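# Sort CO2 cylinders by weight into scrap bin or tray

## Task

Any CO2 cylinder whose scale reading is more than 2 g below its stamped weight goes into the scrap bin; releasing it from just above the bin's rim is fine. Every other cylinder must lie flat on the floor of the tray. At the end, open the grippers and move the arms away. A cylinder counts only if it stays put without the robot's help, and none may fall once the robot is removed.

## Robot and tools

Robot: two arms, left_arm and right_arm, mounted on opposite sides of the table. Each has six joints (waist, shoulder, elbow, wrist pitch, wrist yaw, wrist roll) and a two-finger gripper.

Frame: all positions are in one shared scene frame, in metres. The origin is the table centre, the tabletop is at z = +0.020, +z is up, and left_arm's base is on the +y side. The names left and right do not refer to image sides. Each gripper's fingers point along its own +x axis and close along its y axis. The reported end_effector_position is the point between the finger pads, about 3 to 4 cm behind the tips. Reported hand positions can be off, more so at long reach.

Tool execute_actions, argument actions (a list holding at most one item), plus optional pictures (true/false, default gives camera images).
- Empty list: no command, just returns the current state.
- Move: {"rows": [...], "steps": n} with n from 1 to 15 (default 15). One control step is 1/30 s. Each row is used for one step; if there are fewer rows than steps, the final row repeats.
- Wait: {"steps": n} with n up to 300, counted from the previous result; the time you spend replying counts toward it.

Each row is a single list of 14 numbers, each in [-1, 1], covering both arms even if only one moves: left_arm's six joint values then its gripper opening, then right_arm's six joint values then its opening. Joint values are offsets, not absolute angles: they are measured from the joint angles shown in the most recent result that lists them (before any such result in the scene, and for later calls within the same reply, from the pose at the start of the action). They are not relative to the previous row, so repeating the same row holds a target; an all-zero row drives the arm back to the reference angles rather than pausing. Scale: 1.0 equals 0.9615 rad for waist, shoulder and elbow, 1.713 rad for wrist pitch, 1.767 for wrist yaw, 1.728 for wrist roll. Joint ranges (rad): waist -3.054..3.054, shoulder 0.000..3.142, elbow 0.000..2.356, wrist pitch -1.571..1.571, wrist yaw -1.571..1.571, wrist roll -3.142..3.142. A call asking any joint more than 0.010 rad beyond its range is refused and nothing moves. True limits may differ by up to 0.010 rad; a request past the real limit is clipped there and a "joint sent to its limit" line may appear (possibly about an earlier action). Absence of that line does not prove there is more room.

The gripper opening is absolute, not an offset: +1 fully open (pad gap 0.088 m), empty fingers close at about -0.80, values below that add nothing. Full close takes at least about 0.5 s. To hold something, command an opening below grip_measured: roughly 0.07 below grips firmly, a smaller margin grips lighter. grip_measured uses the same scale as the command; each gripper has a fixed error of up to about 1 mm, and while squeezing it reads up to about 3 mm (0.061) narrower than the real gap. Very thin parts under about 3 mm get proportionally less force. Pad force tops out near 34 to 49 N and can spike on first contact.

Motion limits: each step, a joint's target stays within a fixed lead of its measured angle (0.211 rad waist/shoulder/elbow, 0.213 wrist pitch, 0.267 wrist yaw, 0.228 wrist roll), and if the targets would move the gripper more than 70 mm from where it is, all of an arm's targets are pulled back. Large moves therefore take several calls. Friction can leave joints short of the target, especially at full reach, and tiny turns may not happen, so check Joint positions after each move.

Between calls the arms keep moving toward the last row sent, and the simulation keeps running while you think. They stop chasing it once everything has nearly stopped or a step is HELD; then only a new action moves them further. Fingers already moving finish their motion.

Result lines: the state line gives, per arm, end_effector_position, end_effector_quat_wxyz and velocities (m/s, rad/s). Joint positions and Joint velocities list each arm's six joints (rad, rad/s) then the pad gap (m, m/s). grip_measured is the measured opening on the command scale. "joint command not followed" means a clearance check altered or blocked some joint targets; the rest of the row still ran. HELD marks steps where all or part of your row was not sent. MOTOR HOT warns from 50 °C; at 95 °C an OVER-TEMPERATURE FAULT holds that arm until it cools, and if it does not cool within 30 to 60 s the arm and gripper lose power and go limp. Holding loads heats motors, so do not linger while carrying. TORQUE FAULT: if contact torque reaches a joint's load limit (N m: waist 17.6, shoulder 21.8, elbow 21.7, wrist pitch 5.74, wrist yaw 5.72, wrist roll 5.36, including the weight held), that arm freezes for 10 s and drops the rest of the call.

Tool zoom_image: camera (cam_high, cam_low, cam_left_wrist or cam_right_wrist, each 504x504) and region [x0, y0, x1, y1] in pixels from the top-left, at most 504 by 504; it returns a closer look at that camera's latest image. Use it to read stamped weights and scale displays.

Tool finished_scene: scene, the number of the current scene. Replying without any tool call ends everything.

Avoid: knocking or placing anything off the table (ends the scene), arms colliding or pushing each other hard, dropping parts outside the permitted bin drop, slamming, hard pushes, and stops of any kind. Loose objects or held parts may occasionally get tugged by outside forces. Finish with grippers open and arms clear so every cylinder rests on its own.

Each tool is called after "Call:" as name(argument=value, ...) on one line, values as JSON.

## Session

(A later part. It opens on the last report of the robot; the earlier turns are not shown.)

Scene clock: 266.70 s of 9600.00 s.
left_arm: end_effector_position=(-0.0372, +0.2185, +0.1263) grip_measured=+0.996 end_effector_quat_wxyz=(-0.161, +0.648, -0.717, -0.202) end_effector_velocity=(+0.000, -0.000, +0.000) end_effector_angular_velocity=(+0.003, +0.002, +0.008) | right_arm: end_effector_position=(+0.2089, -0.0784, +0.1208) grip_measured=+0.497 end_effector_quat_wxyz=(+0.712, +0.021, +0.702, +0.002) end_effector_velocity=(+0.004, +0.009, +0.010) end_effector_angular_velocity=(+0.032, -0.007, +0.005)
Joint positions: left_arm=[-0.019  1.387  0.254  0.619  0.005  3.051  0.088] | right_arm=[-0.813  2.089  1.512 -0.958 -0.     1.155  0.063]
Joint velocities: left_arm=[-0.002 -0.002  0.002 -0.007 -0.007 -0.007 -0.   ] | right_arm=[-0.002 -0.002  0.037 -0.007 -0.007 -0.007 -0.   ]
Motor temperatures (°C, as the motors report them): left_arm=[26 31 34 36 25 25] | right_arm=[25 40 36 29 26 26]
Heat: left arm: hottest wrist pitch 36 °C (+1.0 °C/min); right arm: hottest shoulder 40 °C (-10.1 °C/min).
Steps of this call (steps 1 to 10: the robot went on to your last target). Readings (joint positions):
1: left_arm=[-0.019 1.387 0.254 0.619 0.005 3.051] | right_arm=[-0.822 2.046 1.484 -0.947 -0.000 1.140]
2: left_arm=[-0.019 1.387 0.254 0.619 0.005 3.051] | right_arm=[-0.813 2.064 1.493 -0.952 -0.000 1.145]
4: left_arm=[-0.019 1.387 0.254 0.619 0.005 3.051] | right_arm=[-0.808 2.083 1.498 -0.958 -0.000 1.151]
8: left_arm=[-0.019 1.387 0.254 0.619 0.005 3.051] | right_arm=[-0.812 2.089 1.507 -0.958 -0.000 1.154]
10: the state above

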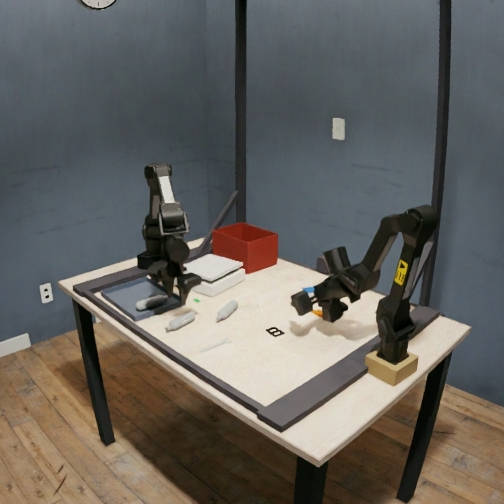

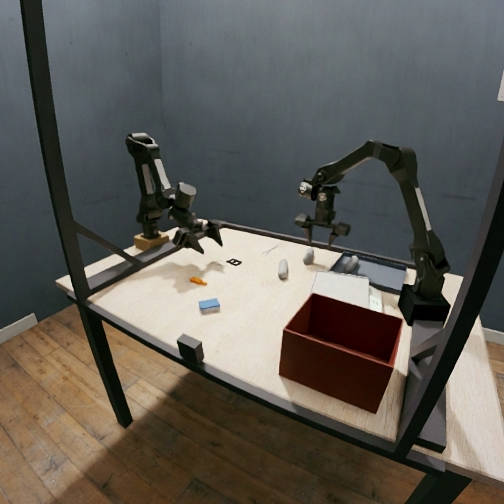

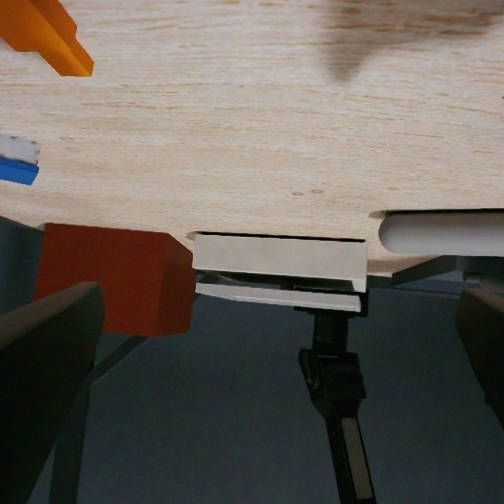

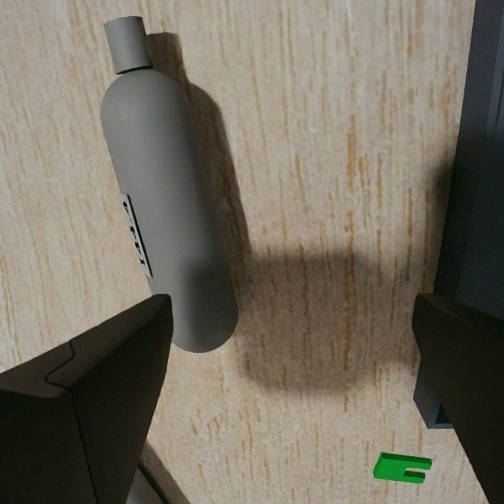

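Call:
execute_actions(actions=[{"rows": [[0,0,0,0,0,0,1, 0.003,0.025,0.035,-0.006,0,-0.02,0.5],[0,0,0,0,0,0,1, 0.006,0.065,0.09,-0.015,0,-0.045,0.5],[0,0,0,0,0,0,1, 0.009,0.11,0.15,-0.025,0,-0.072,0.5],[0,0,0,0,0,0,1, 0.012,0.15,0.21,-0.035,0,-0.096,0.5],[0,0,0,0,0,0,1, 0.013,0.18,0.25,-0.042,0,-0.11,0.5],[0,0,0,0,0,0,1, 0.013,0.195,0.268,-0.043,0,-0.1146,0.5],[0,0,0,0,0,0,1, 0.013,0.200,0.268,-0.043,0,-0.1146,0.5],[0,0,0,0,0,0,1, 0.013,0.205,0.262,-0.038,0,-0.1146,0.5],[0,0,0,0,0,0,1, 0.013,0.214,0.247,-0.025,0,-0.1146,0.5],[0,0,0,0,0,0,1, 0.013,0.225,0.229,-0.010,0,-0.1146,0.47],[0,0,0,0,0,0,1, 0.013,0.236,0.211,0.005,0,-0.1146,0.43],[0,0,0,0,0,0,1, 0.013,0.246,0.195,0.019,0,-0.1146,0.38],[0,0,0,0,0,0,1, 0.013,0.254,0.182,0.030,0,-0.1146,0.32],[0,0,0,0,0,0,1, 0.013,0.260,0.174,0.036,0,-0.1146,0.26],[0,0,0,0,0,0,1, 0.013,0.262,0.170,0.038,0,-0.1146,0.2]], "steps": 15}], pictures=false)

Call:
execute_actions(actions=[{"steps": 7}])

Scene clock: 278.83 s of 9600.00 s.
left_arm: end_effector_position=(-0.0372, +0.2185, +0.1263) grip_measured=+0.996 end_effector_quat_wxyz=(-0.161, +0.648, -0.717, -0.202) end_effector_velocity=(-0.003, +0.003, -0.003) end_effector_angular_velocity=(+0.018, +0.008, -0.010) | right_arm: end_effector_position=(+0.2240, -0.0348, +0.0794) grip_measured=+0.327 end_effector_quat_wxyz=(+0.711, -0.050, +0.697, +0.075) end_effector_velocity=(-0.019, -0.047, -0.172) end_effector_angular_velocity=(-0.217, +0.107, +0.015)
Joint positions: left_arm=[-0.019  1.387  0.254  0.619  0.005  3.051  0.088] | right_arm=[-0.801  2.311  1.705 -0.924 -0.     0.962  0.055]
Joint velocities: left_arm=[-0.007 -0.007 -0.002 -0.022  0.007 -0.007  0.   ] | right_arm=[-0.007  0.256 -0.271  0.286 -0.007 -0.022 -0.074]
Motor temperatures (°C, as the motors report them): left_arm=[26 31 34 36 25 25] | right_arm=[25 42 36 29 26 26]
Heat: left arm: hottest wrist pitch 36 °C (+0.0 °C/min); right arm: hottest shoulder 42 °C (-5.0 °C/min).
Steps of this call (steps 1 to 30: the robot went on to your last target; steps 31 to 90: nothing new was sent; then 8.63 s passed at rest; steps 91 to 105: all 15 steps of this action). Readings (joint positions):
91: left_arm=[-0.019 1.387 0.254 0.619 0.005 3.051] | right_arm=[-0.813 2.091 1.516 -0.962 -0.000 1.152]
92: left_arm=[-0.019 1.387 0.254 0.619 0.005 3.051] | right_arm=[-0.813 2.099 1.529 -0.972 -0.000 1.136]
94: left_arm=[-0.019 1.387 0.254 0.619 0.005 3.051] | right_arm=[-0.811 2.143 1.597 -0.991 -0.000 1.076]
98: left_arm=[-0.019 1.387 0.254 0.619 0.005 3.051] | right_arm=[-0.803 2.242 1.731 -1.013 -0.000 0.985]
105: the state above

Scene clock: 279.07 s of 9600.00 s.
left_arm: end_effector_position=(-0.0372, +0.2185, +0.1263) grip_measured=+0.996 end_effector_quat_wxyz=(-0.161, +0.648, -0.717, -0.202) end_effector_velocity=(+0.002, +0.003, -0.004) end_effector_angular_velocity=(+0.022, +0.000, +0.012) | right_arm: end_effector_position=(+0.2220, -0.0390, +0.0638) grip_measured=+0.210 end_effector_quat_wxyz=(+0.708, -0.057, +0.701, +0.069) end_effector_velocity=(+0.007, +0.010, +0.002) end_effector_angular_velocity=(+0.048, -0.031, +0.019)
Joint positions: left_arm=[-0.019  1.387  0.254  0.619  0.005  3.051  0.088] | right_arm=[-0.801  2.335  1.681 -0.897 -0.     0.961  0.049]
Joint velocities: left_arm=[ 0.002 -0.002 -0.002 -0.022 -0.007 -0.007 -0.   ] | right_arm=[-0.002 -0.002  0.002  0.051  0.007 -0.022 -0.004]
Motor temperatures (°C, as the motors report them): left_arm=[26 31 34 36 25 25] | right_arm=[25 42 36 29 26 26]
Heat: left arm: hottest wrist pitch 36 °C (+0.0 °C/min); right arm: hottest shoulder 42 °C (-5.0 °C/min).
Steps of this call (steps 1 to 7: the robot went on to your last target). Readings (joint positions):
1: left_arm=[-0.019 1.387 0.254 0.619 0.005 3.051] | right_arm=[-0.801 2.319 1.697 -0.915 -0.000 0.962]
2: left_arm=[-0.019 1.387 0.254 0.619 0.005 3.051] | right_arm=[-0.801 2.326 1.690 -0.910 -0.000 0.962]
4: left_arm=[-0.019 1.387 0.254 0.619 0.005 3.051] | right_arm=[-0.801 2.334 1.683 -0.903 -0.000 0.961]
7: the state above

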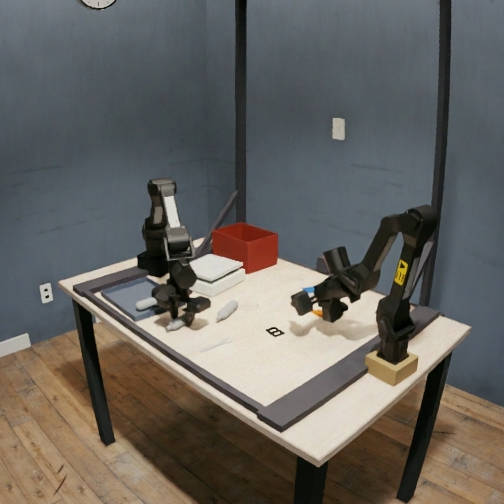

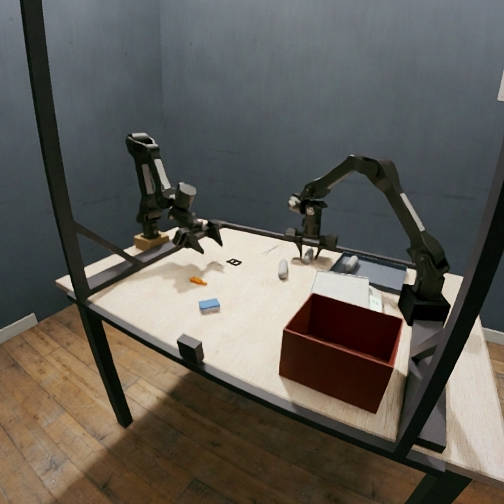

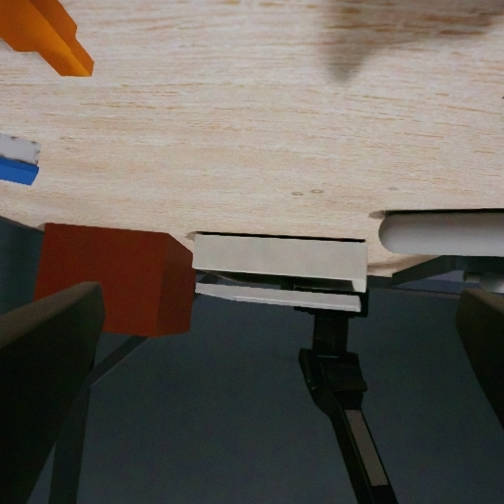

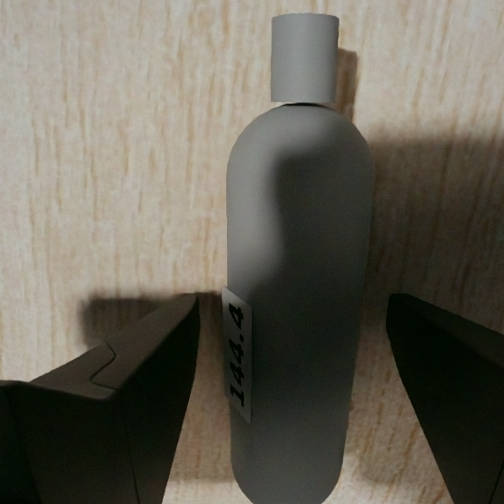

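Call:
execute_actions(actions=[{"rows": [[0,0,0,0,0,0,1, 0,0,0,0.003,0,0,0.1],[0,0,0,0,0,0,1, 0,0,0,0.003,0,0,0.0],[0,0,0,0,0,0,1, 0,0,0,0.003,0,0,-0.07],[0,0,0,0,0,0,1, 0,0,0,0.003,0,0,-0.12],[0,0,0,0,0,0,1, 0,0,0,0.003,0,0,-0.16],[0,0,0,0,0,0,1, 0,0,0,0.003,0,0,-0.20],[0,0,0,0,0,0,1, 0,0,0,0.003,0,0,-0.24],[0,0,0,0,0,0,1, 0,0,0,0.003,0,0,-0.27],[0,0,0,0,0,0,1, 0,0,0,0.003,0,0,-0.30]], "steps": 11}], pictures=false)

Call:
execute_actions(actions=[{"rows": [[0,0,0,0,0,0,1, 0,-0.02,0,-0.011,0,0,-0.3],[0,0,0,0,0,0,1, 0,-0.06,0,-0.034,0,0,-0.3],[0,0,0,0,0,0,1, 0,-0.12,0,-0.067,0,0,-0.3],[0,0,0,0,0,0,1, 0.015,-0.185,-0.02,-0.093,0,0.01,-0.3],[0,0,0,0,0,0,1, 0.05,-0.25,-0.07,-0.101,0,0.03,-0.3],[0,0,0,0,0,0,1, 0.10,-0.315,-0.135,-0.101,0,0.058,-0.3],[0,0,0,0,0,0,1, 0.16,-0.38,-0.2,-0.101,0,0.092,-0.3],[0,0,0,0,0,0,1, 0.225,-0.445,-0.265,-0.101,0,0.129,-0.3],[0,0,0,0,0,0,1, 0.29,-0.51,-0.33,-0.101,0,0.166,-0.3],[0,0,0,0,0,0,1, 0.355,-0.575,-0.395,-0.101,0,0.203,-0.3],[0,0,0,0,0,0,1, 0.42,-0.64,-0.46,-0.101,0,0.24,-0.3],[0,0,0,0,0,0,1, 0.485,-0.705,-0.525,-0.101,0,0.277,-0.3],[0,0,0,0,0,0,1, 0.55,-0.77,-0.59,-0.095,0,0.314,-0.3],[0,0,0,0,0,0,1, 0.615,-0.835,-0.655,-0.075,0,0.351,-0.3],[0,0,0,0,0,0,1, 0.815,-0.90,-0.848,-0.030,0,0.469,-0.3]], "steps": 15}], pictures=false)

Call:
execute_actions(actions=[{"steps": 18}])

Scene clock: 284.77 s of 9600.00 s.
left_arm: end_effector_position=(-0.0372, +0.2185, +0.1263) grip_measured=+0.996 end_effector_quat_wxyz=(-0.161, +0.648, -0.717, -0.202) end_effector_velocity=(+0.000, -0.000, +0.003) end_effector_angular_velocity=(-0.012, +0.004, +0.008) | right_arm: end_effector_position=(+0.2224, -0.0382, +0.0639) grip_measured=-0.222 end_effector_quat_wxyz=(+0.708, -0.056, +0.700, +0.070) end_effector_velocity=(-0.001, -0.002, +0.000) end_effector_angular_velocity=(-0.004, +0.010, +0.005)
Joint positions: left_arm=[-0.019  1.387  0.254  0.619  0.005  3.051  0.088] | right_arm=[-0.801  2.335  1.681 -0.893 -0.     0.961  0.028]
Joint velocities: left_arm=[-0.002 -0.007 -0.002  0.007 -0.007 -0.007 -0.   ] | right_arm=[-0.002 -0.002 -0.002 -0.007 -0.007 -0.007 -0.   ]
Motor temperatures (°C, as the motors report them): left_arm=[26 31 34 36 25 25] | right_arm=[25 43 36 29 26 26]
Heat: left arm: hottest wrist pitch 36 °C (+0.0 °C/min); right arm: hottest shoulder 43 °C (-2.0 °C/min).
Steps of this call (steps 1 to 30: the robot went on to your last target; steps 31 to 90: nothing new was sent; then 2.33 s passed at rest; steps 91 to 101: all 11 steps of this action). Readings (joint positions):
91: left_arm=[-0.019 1.387 0.254 0.619 0.005 3.051] | right_arm=[-0.801 2.335 1.681 -0.895 -0.000 0.961]
92: left_arm=[-0.019 1.387 0.254 0.619 0.005 3.051] | right_arm=[-0.801 2.335 1.681 -0.895 -0.000 0.961]
94: left_arm=[-0.019 1.387 0.254 0.619 0.005 3.051] | right_arm=[-0.801 2.335 1.681 -0.895 -0.000 0.961]
98: left_arm=[-0.019 1.387 0.254 0.619 0.005 3.051] | right_arm=[-0.801 2.335 1.681 -0.894 -0.000 0.961]
101: the state above

Scene clock: 285.27 s of 9600.00 s.
left_arm: end_effector_position=(-0.0372, +0.2185, +0.1263) grip_measured=+0.996 end_effector_quat_wxyz=(-0.161, +0.648, -0.717, -0.202) end_effector_velocity=(+0.002, +0.001, -0.000) end_effector_angular_velocity=(+0.003, +0.002, +0.012) | right_arm: end_effector_position=(+0.0548, -0.1125, +0.1583) grip_measured=-0.222 end_effector_quat_wxyz=(+0.706, -0.045, +0.705, +0.048) end_effector_velocity=(-0.550, -0.220, +0.049) end_effector_angular_velocity=(+0.702, -0.032, -0.132)
Joint positions: left_arm=[-0.019  1.387  0.254  0.619  0.005  3.051  0.088] | right_arm=[-0.418  1.808  1.274 -1.031  0.001  1.39   0.028]
Joint velocities: left_arm=[ 0.002 -0.007 -0.002 -0.007 -0.007 -0.007 -0.   ] | right_arm=[ 1.663 -1.507 -1.692  0.886  0.007  1.795 -0.   ]
Motor temperatures (°C, as the motors report them): left_arm=[26 31 34 36 25 25] | right_arm=[25 44 36 29 26 26]
Heat: left arm: hottest wrist pitch 36 °C (+0.0 °C/min); right arm: hottest shoulder 44 °C (-1.0 °C/min).
Steps of this call (steps 1 to 15: all 15 steps of this action). Readings (joint positions):
1: left_arm=[-0.019 1.387 0.254 0.619 0.005 3.051] | right_arm=[-0.801 2.335 1.681 -0.894 -0.000 0.961]
2: left_arm=[-0.019 1.387 0.254 0.619 0.005 3.051] | right_arm=[-0.801 2.331 1.681 -0.900 -0.000 0.961]
4: left_arm=[-0.019 1.387 0.254 0.619 0.005 3.051] | right_arm=[-0.801 2.300 1.676 -0.964 -0.000 0.962]
8: left_arm=[-0.019 1.387 0.254 0.619 0.005 3.051] | right_arm=[-0.744 2.123 1.569 -1.037 0.007 1.056]
15: the state above

Scene clock: 285.87 s of 9600.00 s.
left_arm: end_effector_position=(-0.0372, +0.2185, +0.1263) grip_measured=+0.996 end_effector_quat_wxyz=(-0.161, +0.648, -0.717, -0.202) end_effector_velocity=(+0.001, +0.001, -0.002) end_effector_angular_velocity=(+0.007, -0.005, +0.015) | right_arm: end_effector_position=(-0.0420, -0.2159, +0.1469) grip_measured=-0.222 end_effector_quat_wxyz=(+0.703, -0.049, +0.707, +0.059) end_effector_velocity=(+0.002, -0.005, -0.002) end_effector_angular_velocity=(-0.014, -0.013, -0.005)
Joint positions: left_arm=[-0.019  1.387  0.254  0.619  0.005  3.051  0.088] | right_arm=[-0.02   1.481  0.873 -0.947 -0.002  1.766  0.028]
Joint velocities: left_arm=[-0.007 -0.002 -0.002 -0.007 -0.022 -0.007 -0.   ] | right_arm=[ 0.002 -0.002 -0.012 -0.007  0.007  0.007 -0.   ]
Motor temperatures (°C, as the motors report them): left_arm=[26 31 34 36 25 25] | right_arm=[25 44 36 29 26 26]
Heat: left arm: hottest wrist pitch 36 °C (+0.0 °C/min); right arm: hottest shoulder 44 °C (-1.0 °C/min).
Steps of this call (steps 1 to 18: the robot went on to your last target). Readings (joint positions):
1: left_arm=[-0.019 1.387 0.254 0.619 0.005 3.051] | right_arm=[-0.361 1.758 1.218 -1.002 0.001 1.451]
2: left_arm=[-0.019 1.387 0.254 0.619 0.005 3.051] | right_arm=[-0.301 1.707 1.165 -0.981 0.000 1.510]
4: left_arm=[-0.019 1.387 0.254 0.619 0.005 3.051] | right_arm=[-0.182 1.604 1.062 -0.963 -0.002 1.624]
8: left_arm=[-0.019 1.387 0.254 0.619 0.005 3.051] | right_arm=[-0.030 1.494 0.907 -0.958 -0.010 1.738]
18: the state above

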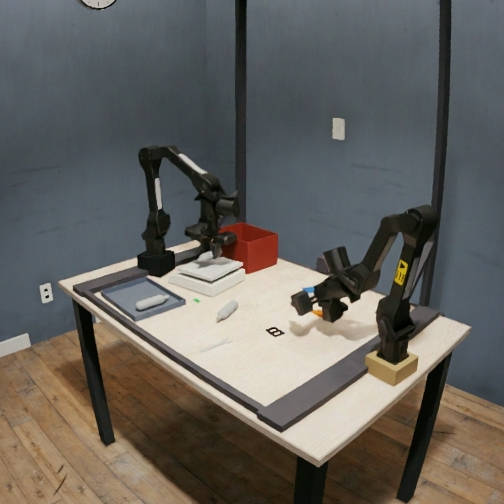

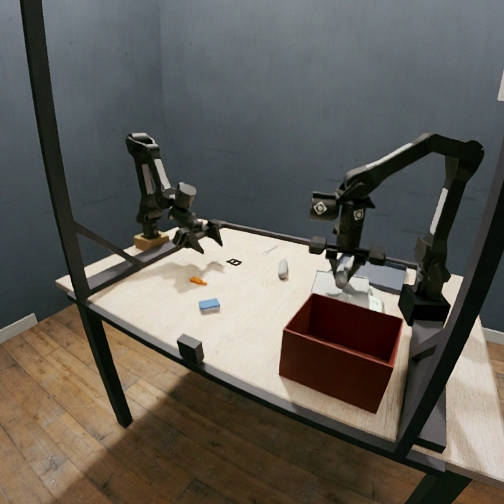

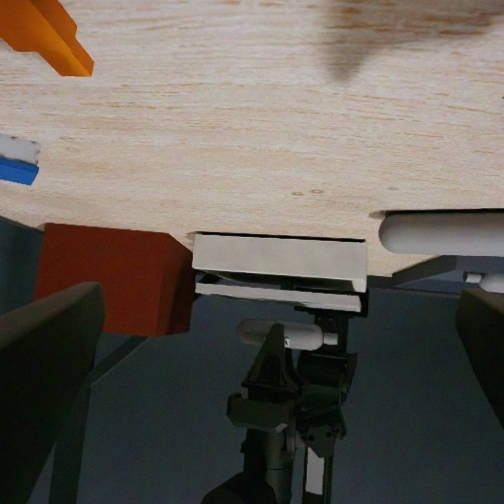

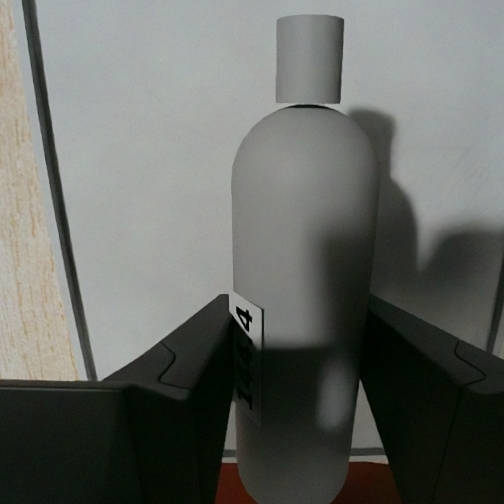

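Call:
execute_actions(actions=[{"rows": [[0,0,0,0,0,0,1, 0,0,-0.012,0.007,0,0,-0.3],[0,0,0,0,0,0,1, 0,0,-0.029,0.016,0,0,-0.3],[0,0,0,0,0,0,1, 0,0,-0.049,0.027,0,0,-0.3],[0,0,0,0,0,0,1, 0,0,-0.069,0.038,0,0,-0.3],[0,0,0,0,0,0,1, 0,0,-0.087,0.048,0,0,-0.3],[0,0,0,0,0,0,1, 0,0,-0.101,0.056,0,0,-0.3],[0,0,0,0,0,0,1, 0,0,-0.111,0.061,0,0,-0.3],[0,0,0,0,0,0,1, 0,0,-0.1175,0.064,0,0,-0.3]], "steps": 14}], pictures=false)

Call:
execute_actions(actions=[{"rows": [[0,0,0,0,0,0,1, 0,0,0,0,0,0,-0.24],[0,0,0,0,0,0,1, 0,0,0,0,0,0,-0.20],[0,0,0,0,0,0,1, 0,0,0,0,0,0,-0.17],[0,0,0,0,0,0,1, 0,0,0,0,0,0,-0.14],[0,0,0,0,0,0,1, 0,0,0,0,0,0,-0.10],[0,0,0,0,0,0,1, 0,0,0,0,0,0,-0.04],[0,0,0,0,0,0,1, 0,0,0,0,0,0,0.06],[0,0,0,0,0,0,1, 0,-0.010,0.012,-0.010,0,0,0.18],[0,0,0,0,0,0,1, 0,-0.022,0.035,-0.030,0,0,0.3],[0,0,0,0,0,0,1, 0,-0.035,0.060,-0.052,0,0,0.4],[0,0,0,0,0,0,1, 0,-0.048,0.087,-0.076,0,0,0.5],[0,0,0,0,0,0,1, 0,-0.060,0.112,-0.098,0,0,0.5],[0,0,0,0,0,0,1, 0,-0.069,0.132,-0.118,0,0,0.5],[0,0,0,0,0,0,1, 0,-0.074,0.145,-0.138,0,0,0.5],[0,0,0,0,0,0,1, 0,-0.076,0.150,-0.155,0,0,0.5]], "steps": 15}], pictures=false)

Call:
execute_actions(actions=[{"steps": 22}])

Scene clock: 291.77 s of 9600.00 s.
left_arm: end_effector_position=(-0.0372, +0.2185, +0.1263) grip_measured=+0.996 end_effector_quat_wxyz=(-0.161, +0.648, -0.717, -0.202) end_effector_velocity=(-0.000, -0.000, +0.001) end_effector_angular_velocity=(-0.006, +0.011, -0.000) | right_arm: end_effector_position=(-0.0383, -0.2262, +0.1226) grip_measured=-0.222 end_effector_quat_wxyz=(+0.703, -0.049, +0.707, +0.059) end_effector_velocity=(-0.001, +0.002, -0.001) end_effector_angular_velocity=(+0.014, +0.013, -0.010)
Joint positions: left_arm=[-0.019  1.387  0.254  0.619  0.005  3.051  0.088] | right_arm=[-0.02   1.481  0.767 -0.842 -0.002  1.767  0.028]
Joint velocities: left_arm=[ 0.002 -0.002 -0.002  0.007  0.007 -0.007 -0.   ] | right_arm=[-0.002 -0.002 -0.007  0.022 -0.007  0.007 -0.   ]
Motor temperatures (°C, as the motors report them): left_arm=[26 31 34 36 25 25] | right_arm=[25 43 36 29 26 26]
Heat: left arm: hottest wrist pitch 36 °C (+0.0 °C/min); right arm: hottest shoulder 43 °C (+0.0 °C/min).
Steps of this call (steps 1 to 15: the robot went on to your last target; steps 16 to 90: nothing new was sent; then 2.43 s passed at rest; steps 91 to 104: all 14 steps of this action). Readings (joint positions):
91: left_arm=[-0.019 1.387 0.254 0.619 0.005 3.051] | right_arm=[-0.020 1.481 0.872 -0.946 -0.002 1.767]
92: left_arm=[-0.019 1.387 0.254 0.619 0.005 3.051] | right_arm=[-0.020 1.481 0.868 -0.940 -0.002 1.767]
94: left_arm=[-0.019 1.387 0.254 0.619 0.005 3.051] | right_arm=[-0.020 1.481 0.850 -0.914 -0.002 1.767]
98: left_arm=[-0.019 1.387 0.254 0.619 0.005 3.051] | right_arm=[-0.020 1.481 0.791 -0.866 -0.002 1.767]
104: the state above

Scene clock: 292.27 s of 9600.00 s.
left_arm: end_effector_position=(-0.0372, +0.2185, +0.1263) grip_measured=+0.996 end_effector_quat_wxyz=(-0.161, +0.648, -0.717, -0.202) end_effector_velocity=(+0.000, -0.000, +0.001) end_effector_angular_velocity=(-0.007, +0.004, +0.008) | right_arm: end_effector_position=(-0.0367, -0.2306, +0.1568) grip_measured=+0.450 end_effector_quat_wxyz=(+0.706, -0.060, +0.704, +0.049) end_effector_velocity=(+0.003, -0.009, +0.194) end_effector_angular_velocity=(+0.014, +0.013, +0.005)
Joint positions: left_arm=[-0.019  1.387  0.254  0.619  0.005  3.051  0.088] | right_arm=[-0.02   1.432  0.872 -1.026 -0.002  1.767  0.061]
Joint velocities: left_arm=[-0.002 -0.002 -0.002  0.007 -0.007 -0.007 -0.   ] | right_arm=[-0.002 -0.31   0.549 -0.842 -0.007 -0.007  0.028]
Motor temperatures (°C, as the motors report them): left_arm=[26 31 34 36 25 25] | right_arm=[25 43 36 29 26 26]
Heat: left arm: hottest wrist pitch 36 °C (+0.0 °C/min); right arm: hottest shoulder 43 °C (+0.0 °C/min).
Steps of this call (steps 1 to 15: all 15 steps of this action). Readings (joint positions):
1: left_arm=[-0.019 1.387 0.254 0.619 0.005 3.051] | right_arm=[-0.020 1.481 0.767 -0.841 -0.002 1.767]
2: left_arm=[-0.019 1.387 0.254 0.619 0.005 3.051] | right_arm=[-0.020 1.481 0.767 -0.841 -0.002 1.767]
4: left_arm=[-0.019 1.387 0.254 0.619 0.005 3.051] | right_arm=[-0.020 1.481 0.767 -0.841 -0.002 1.767]
8: left_arm=[-0.019 1.387 0.254 0.619 0.005 3.051] | right_arm=[-0.020 1.481 0.767 -0.842 -0.002 1.767]
15: the state above

Scene clock: 293.00 s of 9600.00 s.
left_arm: end_effector_position=(-0.0372, +0.2185, +0.1263) grip_measured=+0.996 end_effector_quat_wxyz=(-0.161, +0.648, -0.717, -0.202) end_effector_velocity=(+0.001, +0.003, -0.004) end_effector_angular_velocity=(+0.022, +0.000, +0.008) | right_arm: end_effector_position=(-0.0340, -0.2379, +0.1684) grip_measured=+0.497 end_effector_quat_wxyz=(+0.708, -0.069, +0.701, +0.039) end_effector_velocity=(+0.000, -0.002, -0.000) end_effector_angular_velocity=(-0.010, +0.005, +0.019)
Joint positions: left_arm=[-0.019  1.387  0.254  0.619  0.005  3.051  0.088] | right_arm=[-0.02   1.412  0.902 -1.105 -0.002  1.767  0.063]
Joint velocities: left_arm=[-0.002 -0.002 -0.002 -0.022 -0.007 -0.007 -0.   ] | right_arm=[-0.002 -0.002 -0.002 -0.007 -0.007 -0.022 -0.   ]
Motor temperatures (°C, as the motors report them): left_arm=[26 31 34 36 25 25] | right_arm=[25 43 36 29 26 26]
Heat: left arm: hottest wrist pitch 36 °C (+0.0 °C/min); right arm: hottest shoulder 43 °C (+0.0 °C/min).
Steps of this call (steps 1 to 22: the robot went on to your last target). Readings (joint positions):
1: left_arm=[-0.019 1.387 0.254 0.619 0.005 3.051] | right_arm=[-0.020 1.423 0.887 -1.053 -0.002 1.767]
2: left_arm=[-0.019 1.387 0.254 0.619 0.005 3.051] | right_arm=[-0.020 1.416 0.896 -1.070 -0.002 1.767]
4: left_arm=[-0.019 1.387 0.254 0.619 0.005 3.051] | right_arm=[-0.020 1.412 0.902 -1.089 -0.002 1.767]
8: left_arm=[-0.019 1.387 0.254 0.619 0.005 3.051] | right_arm=[-0.020 1.412 0.902 -1.102 -0.002 1.767]
22: the state above

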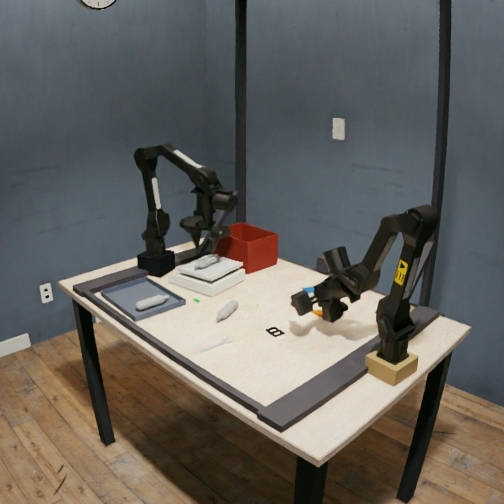

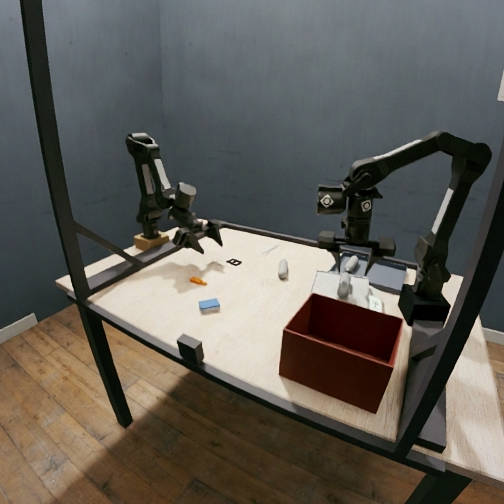

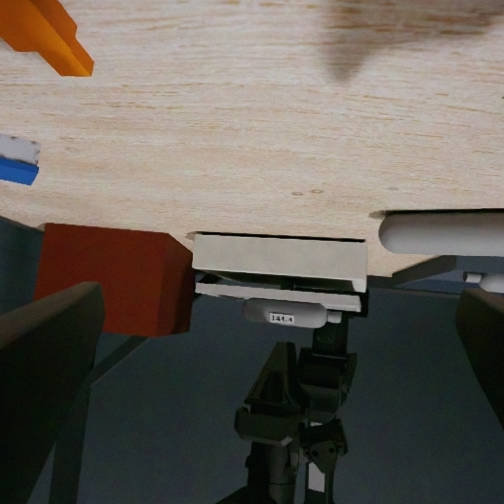

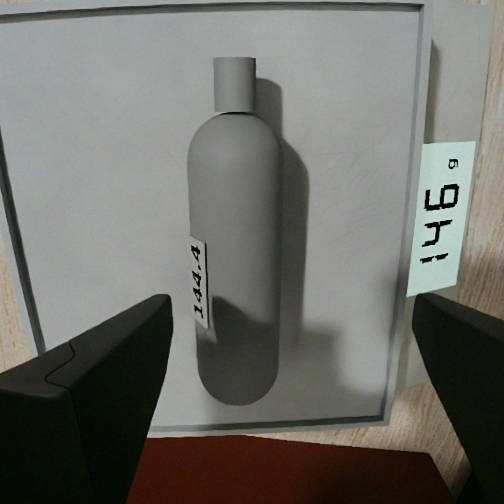

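Call:
execute_actions(actions=[{"steps": 60}])

Scene clock: 295.00 s of 9600.00 s.
left_arm: end_effector_position=(-0.0372, +0.2185, +0.1263) grip_measured=+0.996 end_effector_quat_wxyz=(-0.161, +0.648, -0.717, -0.202) end_effector_velocity=(+0.001, +0.004, -0.006) end_effector_angular_velocity=(+0.029, +0.012, +0.015) | right_arm: end_effector_position=(-0.0340, -0.2379, +0.1684) grip_measured=+0.497 end_effector_quat_wxyz=(+0.708, -0.069, +0.701, +0.039) end_effector_velocity=(+0.000, -0.002, -0.000) end_effector_angular_velocity=(-0.009, +0.005, +0.005)
Joint positions: left_arm=[-0.019  1.387  0.254  0.619  0.005  3.051  0.088] | right_arm=[-0.02   1.412  0.902 -1.105 -0.002  1.767  0.063]
Joint velocities: left_arm=[-0.002 -0.002 -0.007 -0.022 -0.007 -0.022 -0.   ] | right_arm=[-0.002 -0.002 -0.002 -0.007 -0.007 -0.007 -0.   ]
Motor temperatures (°C, as the motors report them): left_arm=[26 31 34 36 25 25] | right_arm=[25 43 36 29 26 26]
Heat: left arm: hottest wrist pitch 36 °C (+0.0 °C/min); right arm: hottest shoulder 43 °C (+0.0 °C/min).
Steps of this call (steps 1 to 15: the robot went on to your last target; steps 16 to 60: nothing new was sent). Readings (joint positions):
1: left_arm=[-0.019 1.387 0.254 0.619 0.005 3.051] | right_arm=[-0.020 1.412 0.902 -1.105 -0.002 1.767]
2: left_arm=[-0.019 1.387 0.254 0.619 0.005 3.051] | right_arm=[-0.020 1.412 0.902 -1.105 -0.002 1.767]
4: left_arm=[-0.019 1.387 0.254 0.619 0.005 3.051] | right_arm=[-0.020 1.412 0.902 -1.105 -0.002 1.767]
8: left_arm=[-0.019 1.387 0.254 0.619 0.005 3.051] | right_arm=[-0.020 1.412 0.902 -1.105 -0.002 1.767]
60: the state above
All arms were judged still, so your last target was given up. Only a new action makes them travel on or press farther. Fingers that are still opening or closing keep moving.

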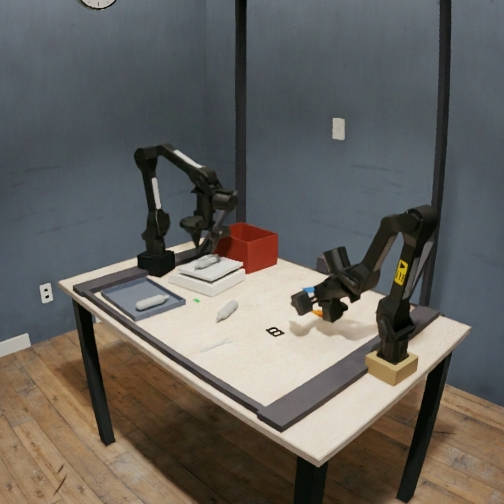

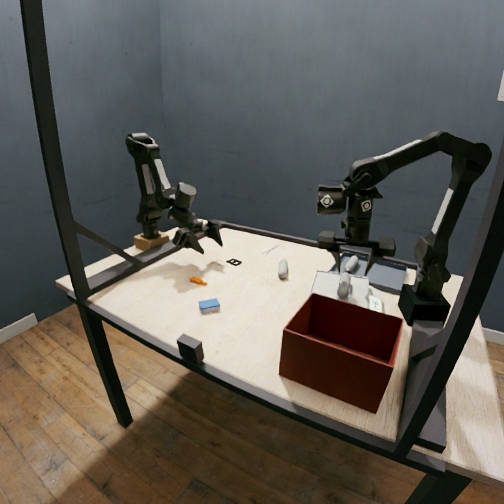

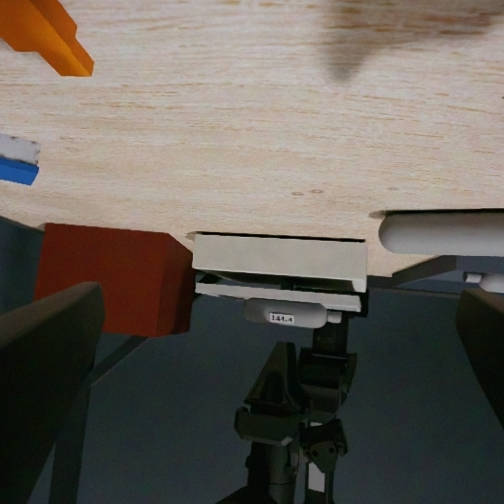

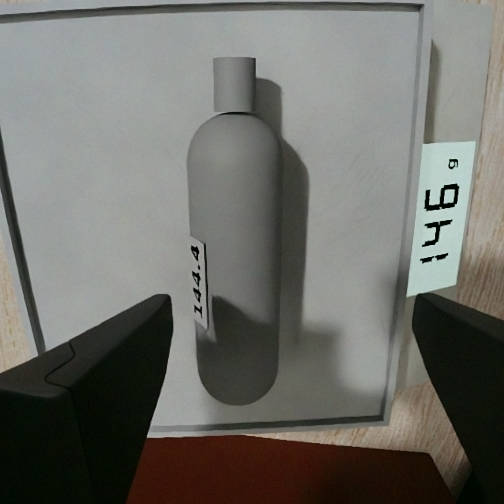

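Call:
execute_actions(actions=[{"rows": [[0,0,0,0,0,0,1, 0,0.002,-0.004,0.016,0,0,0.5],[0,0,0,0,0,0,1, 0,0.007,-0.013,0.034,0,0,0.5],[0,0,0,0,0,0,1, 0,0.015,-0.028,0.053,0,0,0.5],[0,0,0,0,0,0,1, 0,0.025,-0.047,0.073,0,0,0.5],[0,0,0,0,0,0,1, 0,0.036,-0.068,0.093,0,0,0.47],[0,0,0,0,0,0,1, 0,0.047,-0.089,0.112,0,0,0.43],[0,0,0,0,0,0,1, 0,0.058,-0.109,0.129,0,0,0.38],[0,0,0,0,0,0,1, 0,0.067,-0.126,0.143,0,0,0.32],[0,0,0,0,0,0,1, 0,0.074,-0.139,0.152,0,0,0.25],[0,0,0,0,0,0,1, 0,0.078,-0.146,0.156,0,0,0.18],[0,0,0,0,0,0,1, 0,0.080,-0.149,0.156,0,0,0.12],[0,0,0,0,0,0,1, 0,0.080,-0.149,0.156,0,0,0.06],[0,0,0,0,0,0,1, 0,0.080,-0.149,0.156,0,0,0.03],[0,0,0,0,0,0,1, 0,0.080,-0.149,0.156,0,0,0.0],[0,0,0,0,0,0,1, 0,0.080,-0.149,0.156,0,0,-0.04]], "steps": 15}], pictures=false)

Call:
execute_actions(actions=[{"steps": 2}], pictures=false)

Call:
execute_actions(actions=[{"rows": [[0,0,0,0,0,0,1, 0,0,0,0,0,0,-0.08],[0,0,0,0,0,0,1, 0,0,0,0,0,0,-0.12],[0,0,0,0,0,0,1, 0,0,0,0,0,0,-0.16],[0,0,0,0,0,0,1, 0,0,0,0,0,0,-0.20],[0,0,0,0,0,0,1, 0,0,0,0,0,0,-0.24],[0,0,0,0,0,0,1, 0,0,0,0,0,0,-0.27],[0,0,0,0,0,0,1, 0,0,0,0,0,0,-0.30]], "steps": 9}], pictures=false)

Call:
execute_actions(actions=[{"rows": [[0,0,0,0,0,0,1, 0,0,0.03,-0.016,0,0,-0.3],[0,0,0,0,0,0,1, 0,0,0.075,-0.040,0,0,-0.3],[0,0,0,0,0,0,1, -0.01,0,0.12,-0.063,0,-0.005,-0.3],[0,0,0,0,0,0,1, -0.045,0,0.148,-0.077,0,-0.024,-0.3],[0,0,0,0,0,0,1, -0.10,0,0.148,-0.077,0,-0.053,-0.3],[0,0,0,0,0,0,1, -0.165,0,0.148,-0.077,0,-0.087,-0.3],[0,0,0,0,0,0,1, -0.23,0,0.148,-0.077,0,-0.121,-0.3],[0,0,0,0,0,0,1, -0.295,0,0.148,-0.077,0,-0.155,-0.3],[0,0,0,0,0,0,1, -0.36,0,0.148,-0.077,0,-0.19,-0.3],[0,0,0,0,0,0,1, -0.425,0,0.148,-0.077,0,-0.224,-0.3],[0,0,0,0,0,0,1, -0.49,0.01,0.148,-0.073,0,-0.258,-0.3],[0,0,0,0,0,0,1, -0.555,0.02,0.148,-0.069,0,-0.292,-0.3],[0,0,0,0,0,0,1, -0.62,0.03,0.148,-0.064,0,-0.327,-0.3],[0,0,0,0,0,0,1, -0.685,0.04,0.148,-0.059,0,-0.361,-0.3],[0,0,0,0,0,0,1, -1.0,0.046,0.148,-0.056,0,-0.528,-0.3]], "steps": 15}], pictures=false)

Call:
execute_actions(actions=[{"steps": 14}])

Scene clock: 306.13 s of 9600.00 s.
left_arm: end_effector_position=(-0.0372, +0.2185, +0.1263) grip_measured=+0.996 end_effector_quat_wxyz=(-0.161, +0.648, -0.717, -0.202) end_effector_velocity=(+0.003, +0.003, -0.005) end_effector_angular_velocity=(+0.018, +0.006, +0.028) | right_arm: end_effector_position=(-0.0381, -0.2268, +0.1227) grip_measured=+0.065 end_effector_quat_wxyz=(+0.703, -0.051, +0.707, +0.057) end_effector_velocity=(-0.004, +0.010, -0.004) end_effector_angular_velocity=(+0.055, +0.028, +0.005)
Joint positions: left_arm=[-0.019  1.387  0.254  0.619  0.005  3.051  0.088] | right_arm=[-0.02   1.482  0.769 -0.846 -0.002  1.767  0.042]
Joint velocities: left_arm=[-0.002  0.002 -0.007 -0.007 -0.022 -0.022 -0.   ] | right_arm=[-0.002 -0.002 -0.022  0.081 -0.007 -0.007 -0.061]
Motor temperatures (°C, as the motors report them): left_arm=[26 31 34 36 25 25] | right_arm=[25 41 36 29 26 26]
Heat: left arm: hottest wrist pitch 36 °C (+0.0 °C/min); right arm: hottest shoulder 41 °C (+0.0 °C/min).
Steps of this call (steps 1 to 90: nothing new was sent; then 7.63 s passed at rest; steps 91 to 105: all 15 steps of this action). Readings (joint positions):
91: left_arm=[-0.019 1.387 0.254 0.619 0.005 3.051] | right_arm=[-0.020 1.412 0.902 -1.104 -0.002 1.767]
92: left_arm=[-0.019 1.387 0.254 0.619 0.005 3.051] | right_arm=[-0.020 1.412 0.902 -1.094 -0.002 1.767]
94: left_arm=[-0.019 1.387 0.254 0.619 0.005 3.051] | right_arm=[-0.020 1.414 0.893 -1.042 -0.002 1.767]
98: left_arm=[-0.019 1.387 0.254 0.619 0.005 3.051] | right_arm=[-0.020 1.444 0.835 -0.927 -0.002 1.767]
105: the state above

Scene clock: 306.20 s of 9600.00 s.
left_arm: end_effector_position=(-0.0372, +0.2185, +0.1263) grip_measured=+0.996 end_effector_quat_wxyz=(-0.161, +0.648, -0.717, -0.202) end_effector_velocity=(-0.001, +0.003, -0.006) end_effector_angular_velocity=(+0.025, -0.013, -0.005) | right_arm: end_effector_position=(-0.0384, -0.2260, +0.1227) grip_measured=+0.008 end_effector_quat_wxyz=(+0.703, -0.049, +0.707, +0.059) end_effector_velocity=(-0.002, +0.004, +0.000) end_effector_angular_velocity=(+0.018, +0.014, +0.005)
Joint positions: left_arm=[-0.019  1.387  0.254  0.619  0.005  3.051  0.088] | right_arm=[-0.02   1.482  0.769 -0.842 -0.002  1.767  0.039]
Joint velocities: left_arm=[-0.007  0.002 -0.002 -0.022 -0.007  0.007 -0.   ] | right_arm=[-0.002 -0.002 -0.002  0.022 -0.007 -0.007 -0.027]
Motor temperatures (°C, as the motors report them): left_arm=[26 31 34 36 25 25] | right_arm=[25 41 36 29 26 26]
Heat: left arm: hottest wrist pitch 36 °C (+0.0 °C/min); right arm: hottest shoulder 41 °C (+0.0 °C/min).
Steps of this call (steps 1 to 2: the robot went on to your last target). Readings (joint positions):
1: left_arm=[-0.019 1.387 0.254 0.619 0.005 3.051] | right_arm=[-0.020 1.482 0.769 -0.844 -0.002 1.767]
2: the state above

Scene clock: 306.50 s of 9600.00 s.
left_arm: end_effector_position=(-0.0372, +0.2185, +0.1263) grip_measured=+0.996 end_effector_quat_wxyz=(-0.161, +0.648, -0.717, -0.202) end_effector_velocity=(+0.003, +0.001, -0.002) end_effector_angular_velocity=(+0.010, +0.020, +0.035) | right_arm: end_effector_position=(-0.0384, -0.2260, +0.1227) grip_measured=-0.224 end_effector_quat_wxyz=(+0.703, -0.049, +0.707, +0.059) end_effector_velocity=(+0.001, -0.004, -0.001) end_effector_angular_velocity=(-0.014, +0.003, +0.005)
Joint positions: left_arm=[-0.019  1.387  0.254  0.619  0.005  3.051  0.088] | right_arm=[-0.02   1.482  0.769 -0.842 -0.002  1.767  0.028]
Joint velocities: left_arm=[-0.002 -0.002 -0.002 -0.007 -0.022 -0.037 -0.   ] | right_arm=[-0.002 -0.002 -0.007 -0.007 -0.007 -0.007  0.   ]
Motor temperatures (°C, as the motors report them): left_arm=[26 31 34 36 25 25] | right_arm=[25 41 36 29 26 26]
Heat: left arm: hottest wrist pitch 36 °C (+0.0 °C/min); right arm: hottest shoulder 41 °C (+0.0 °C/min).
Steps of this call (steps 1 to 9: all 9 steps of this action). Readings (joint positions):
1: left_arm=[-0.019 1.387 0.254 0.619 0.005 3.051] | right_arm=[-0.020 1.482 0.769 -0.842 -0.002 1.767]
2: left_arm=[-0.019 1.387 0.254 0.619 0.005 3.051] | right_arm=[-0.020 1.482 0.769 -0.842 -0.002 1.767]
4: left_arm=[-0.019 1.387 0.254 0.619 0.005 3.051] | right_arm=[-0.020 1.482 0.769 -0.842 -0.002 1.767]
8: left_arm=[-0.019 1.387 0.254 0.619 0.005 3.051] | right_arm=[-0.020 1.482 0.769 -0.842 -0.002 1.767]
9: the state above

Scene clock: 307.00 s of 9600.00 s.
left_arm: end_effector_position=(-0.0372, +0.2185, +0.1263) grip_measured=+0.996 end_effector_quat_wxyz=(-0.161, +0.648, -0.717, -0.202) end_effector_velocity=(+0.003, +0.001, -0.000) end_effector_angular_velocity=(+0.002, -0.005, +0.020) | right_arm: end_effector_position=(+0.0911, -0.2001, +0.1491) grip_measured=-0.224 end_effector_quat_wxyz=(+0.706, -0.038, +0.705, +0.052) end_effector_velocity=(+0.440, -0.071, -0.051) end_effector_angular_velocity=(-0.063, -0.017, +0.190)
Joint positions: left_arm=[-0.019  1.387  0.254  0.619  0.005  3.051  0.088] | right_arm=[-0.589  1.503  0.902 -0.951 -0.004  1.223  0.028]
Joint velocities: left_arm=[-0.002 -0.007 -0.002 -0.007 -0.022 -0.007 -0.   ] | right_arm=[-1.839  0.232 -0.002  0.168 -0.007 -2.029 -0.   ]
Motor temperatures (°C, as the motors report them): left_arm=[26 31 34 36 25 25] | right_arm=[25 41 36 29 26 26]
Heat: left arm: hottest wrist pitch 36 °C (+0.0 °C/min); right arm: hottest shoulder 41 °C (+0.0 °C/min).
Steps of this call (steps 1 to 15: all 15 steps of this action). Readings (joint positions):
1: left_arm=[-0.019 1.387 0.254 0.619 0.005 3.051] | right_arm=[-0.020 1.482 0.771 -0.845 -0.002 1.767]
2: left_arm=[-0.019 1.387 0.254 0.619 0.005 3.051] | right_arm=[-0.020 1.482 0.780 -0.861 -0.002 1.767]
4: left_arm=[-0.019 1.387 0.254 0.619 0.005 3.051] | right_arm=[-0.025 1.484 0.821 -0.919 -0.004 1.761]
8: left_arm=[-0.019 1.387 0.254 0.619 0.005 3.051] | right_arm=[-0.161 1.484 0.895 -0.952 -0.008 1.619]
15: the state above

Scene clock: 307.47 s of 9600.00 s.
left_arm: end_effector_position=(-0.0372, +0.2185, +0.1263) grip_measured=+0.996 end_effector_quat_wxyz=(-0.161, +0.648, -0.717, -0.202) end_effector_velocity=(+0.001, +0.004, -0.007) end_effector_angular_velocity=(+0.037, -0.002, +0.008) | right_arm: end_effector_position=(+0.1781, -0.2364, +0.1450) grip_measured=-0.224 end_effector_quat_wxyz=(+0.709, -0.032, +0.704, +0.039) end_effector_velocity=(-0.000, -0.004, -0.000) end_effector_angular_velocity=(-0.002, +0.010, +0.025)
Joint positions: left_arm=[-0.019  1.387  0.254  0.619  0.005  3.051  0.088] | right_arm=[-0.977  1.522  0.902 -0.94  -0.001  0.861  0.028]
Joint velocities: left_arm=[-0.002 -0.002 -0.002 -0.037 -0.007 -0.007  0.   ] | right_arm=[-0.012 -0.007 -0.007 -0.007 -0.007 -0.037 -0.   ]
Motor temperatures (°C, as the motors report them): left_arm=[26 31 34 36 25 25] | right_arm=[25 41 36 29 26 26]
Heat: left arm: hottest wrist pitch 36 °C (+0.0 °C/min); right arm: hottest shoulder 41 °C (+0.0 °C/min).
Steps of this call (steps 1 to 14: the robot went on to your last target). Readings (joint positions):
1: left_arm=[-0.019 1.387 0.254 0.619 0.005 3.051] | right_arm=[-0.651 1.510 0.902 -0.946 -0.004 1.156]
2: left_arm=[-0.019 1.387 0.254 0.619 0.005 3.051] | right_arm=[-0.713 1.516 0.902 -0.943 -0.004 1.090]
4: left_arm=[-0.019 1.387 0.254 0.619 0.005 3.051] | right_arm=[-0.835 1.521 0.902 -0.941 -0.004 0.969]
8: left_arm=[-0.019 1.387 0.254 0.619 0.005 3.051] | right_arm=[-0.970 1.522 0.902 -0.940 0.005 0.882]
14: the state above

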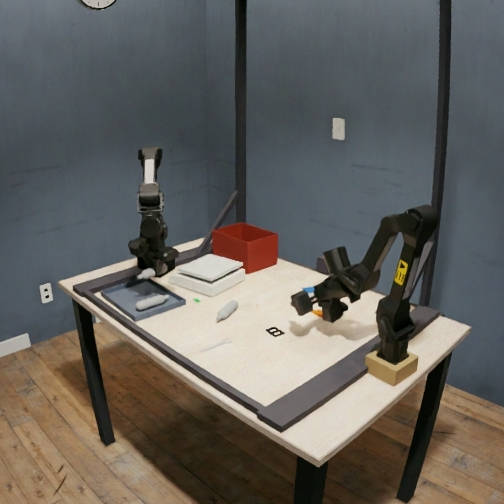

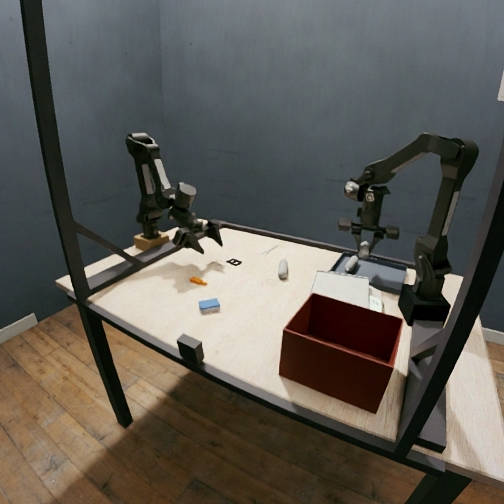

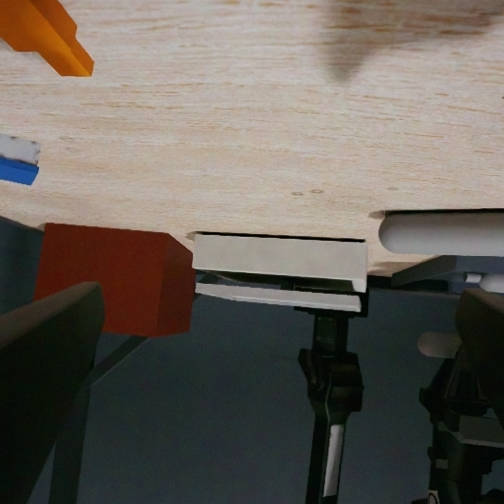

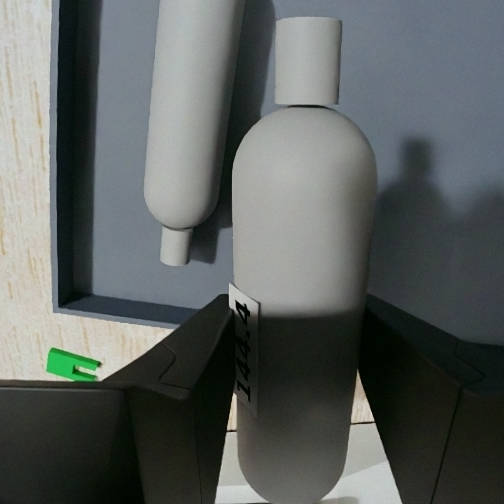

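Call:
execute_actions(actions=[{"rows": [[0,0,0,0,0,0,1, -0.03,0.008,-0.004,0.007,0,-0.002,-0.3],[0,0,0,0,0,0,1, -0.07,0.022,-0.013,0.020,0,-0.004,-0.3],[0,0,0,0,0,0,1, -0.11,0.042,-0.027,0.039,0,-0.005,-0.3],[0,0,0,0,0,0,1, -0.143,0.066,-0.045,0.062,0,-0.005,-0.3],[0,0,0,0,0,0,1, -0.162,0.091,-0.065,0.087,0,-0.005,-0.3],[0,0,0,0,0,0,1, -0.170,0.117,-0.086,0.113,0,-0.005,-0.3],[0,0,0,0,0,0,1, -0.170,0.141,-0.106,0.138,0,-0.005,-0.3],[0,0,0,0,0,0,1, -0.170,0.163,-0.124,0.160,0,-0.005,-0.3],[0,0,0,0,0,0,1, -0.170,0.181,-0.139,0.178,0,-0.005,-0.3],[0,0,0,0,0,0,1, -0.170,0.195,-0.151,0.192,0,-0.005,-0.3],[0,0,0,0,0,0,1, -0.170,0.205,-0.159,0.202,0,-0.005,-0.3],[0,0,0,0,0,0,1, -0.170,0.211,-0.164,0.207,0,-0.005,-0.3],[0,0,0,0,0,0,1, -0.170,0.214,-0.166,0.208,0,-0.005,-0.3]], "steps": 15}], pictures=false)

Call:
execute_actions(actions=[{"steps": 5}])

Scene clock: 313.30 s of 9600.00 s.
left_arm: end_effector_position=(-0.0372, +0.2185, +0.1263) grip_measured=+0.996 end_effector_quat_wxyz=(-0.161, +0.648, -0.717, -0.202) end_effector_velocity=(+0.002, -0.000, +0.001) end_effector_angular_velocity=(-0.006, +0.009, +0.028) | right_arm: end_effector_position=(+0.2108, -0.2591, +0.0681) grip_measured=-0.224 end_effector_quat_wxyz=(+0.707, +0.019, +0.707, -0.020) end_effector_velocity=(-0.002, -0.001, -0.035) end_effector_angular_velocity=(+0.017, -0.007, +0.005)
Joint positions: left_arm=[-0.019  1.387  0.254  0.619  0.005  3.051  0.088] | right_arm=[-1.138  1.719  0.751 -0.603  0.001  0.857  0.028]
Joint velocities: left_arm=[-0.002 -0.002 -0.002  0.007 -0.022 -0.022 -0.   ] | right_arm=[-0.002  0.085 -0.081  0.183 -0.007 -0.007 -0.   ]
Motor temperatures (°C, as the motors report them): left_arm=[26 31 34 36 25 25] | right_arm=[25 40 36 29 26 26]
Heat: left arm: hottest wrist pitch 36 °C (+0.0 °C/min); right arm: hottest shoulder 40 °C (+0.0 °C/min).
Steps of this call (steps 1 to 30: the robot went on to your last target; steps 31 to 90: nothing new was sent; then 2.33 s passed at rest; steps 91 to 105: all 15 steps of this action). Readings (joint positions):
91: left_arm=[-0.019 1.387 0.254 0.619 0.005 3.051] | right_arm=[-0.981 1.522 0.902 -0.939 -0.002 0.859]
92: left_arm=[-0.019 1.387 0.254 0.619 0.005 3.051] | right_arm=[-0.990 1.524 0.902 -0.934 -0.004 0.859]
94: left_arm=[-0.019 1.387 0.254 0.619 0.005 3.051] | right_arm=[-1.035 1.539 0.893 -0.893 -0.005 0.858]
98: left_arm=[-0.019 1.387 0.254 0.619 0.005 3.051] | right_arm=[-1.127 1.617 0.837 -0.755 0.002 0.858]
105: the state above

Scene clock: 313.47 s of 9600.00 s.
left_arm: end_effector_position=(-0.0372, +0.2185, +0.1263) grip_measured=+0.996 end_effector_quat_wxyz=(-0.161, +0.648, -0.717, -0.202) end_effector_velocity=(+0.003, +0.003, -0.004) end_effector_angular_velocity=(+0.021, -0.007, +0.020) | right_arm: end_effector_position=(+0.2125, -0.2573, +0.0671) grip_measured=-0.224 end_effector_quat_wxyz=(+0.710, +0.022, +0.704, -0.017) end_effector_velocity=(-0.002, -0.001, +0.000) end_effector_angular_velocity=(-0.000, +0.010, -0.010)
Joint positions: left_arm=[-0.019  1.387  0.254  0.619  0.005  3.051  0.088] | right_arm=[-1.138  1.721  0.749 -0.587  0.001  0.857  0.028]
Joint velocities: left_arm=[-0.002 -0.002 -0.002 -0.022 -0.022 -0.007 -0.   ] | right_arm=[-0.002 -0.002 -0.002 -0.007 -0.007  0.007  0.   ]
Motor temperatures (°C, as the motors report them): left_arm=[26 31 34 36 25 25] | right_arm=[25 40 36 29 26 26]
Heat: left arm: hottest wrist pitch 36 °C (+0.0 °C/min); right arm: hottest shoulder 40 °C (+0.0 °C/min).
Steps of this call (steps 1 to 5: the robot went on to your last target). Readings (joint positions):
1: left_arm=[-0.019 1.387 0.254 0.619 0.005 3.051] | right_arm=[-1.138 1.721 0.749 -0.597 0.001 0.857]
2: left_arm=[-0.019 1.387 0.254 0.619 0.005 3.051] | right_arm=[-1.138 1.721 0.749 -0.593 0.001 0.857]
4: left_arm=[-0.019 1.387 0.254 0.619 0.005 3.051] | right_arm=[-1.138 1.721 0.749 -0.588 0.001 0.857]
5: the state above

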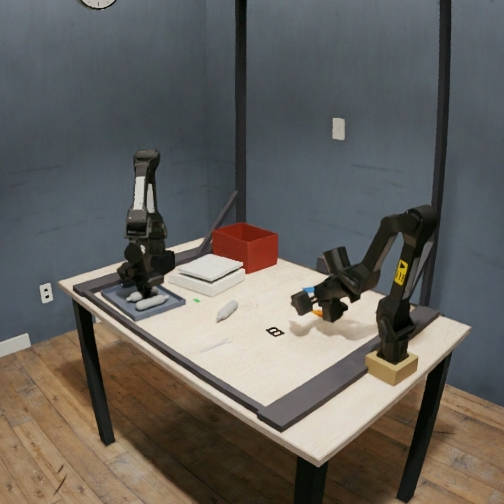

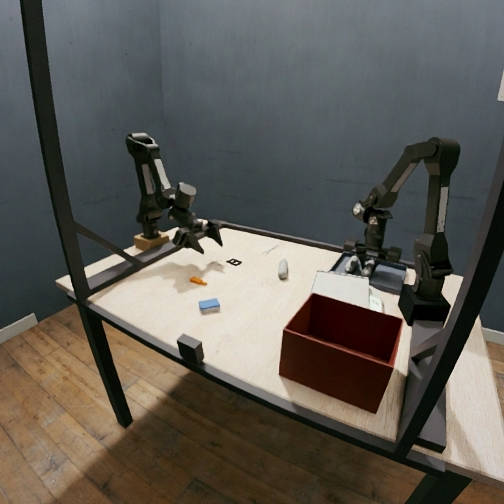

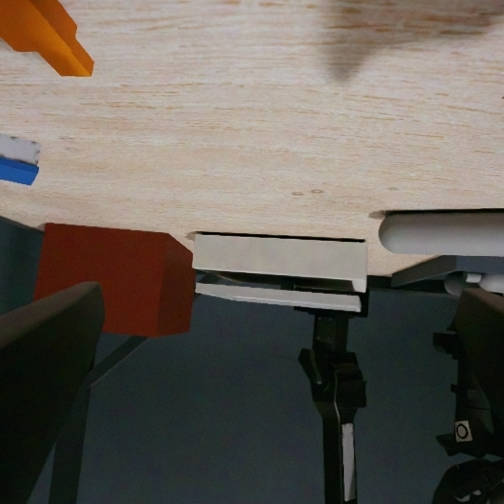

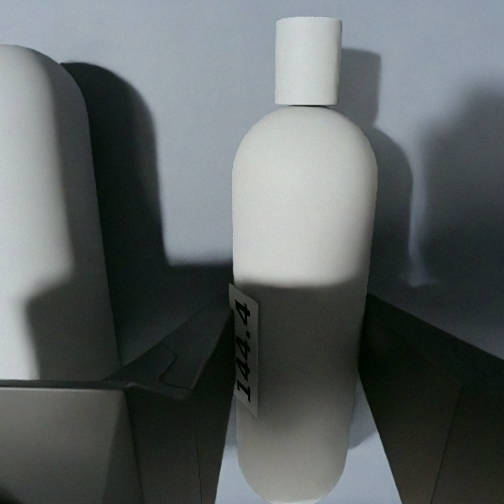

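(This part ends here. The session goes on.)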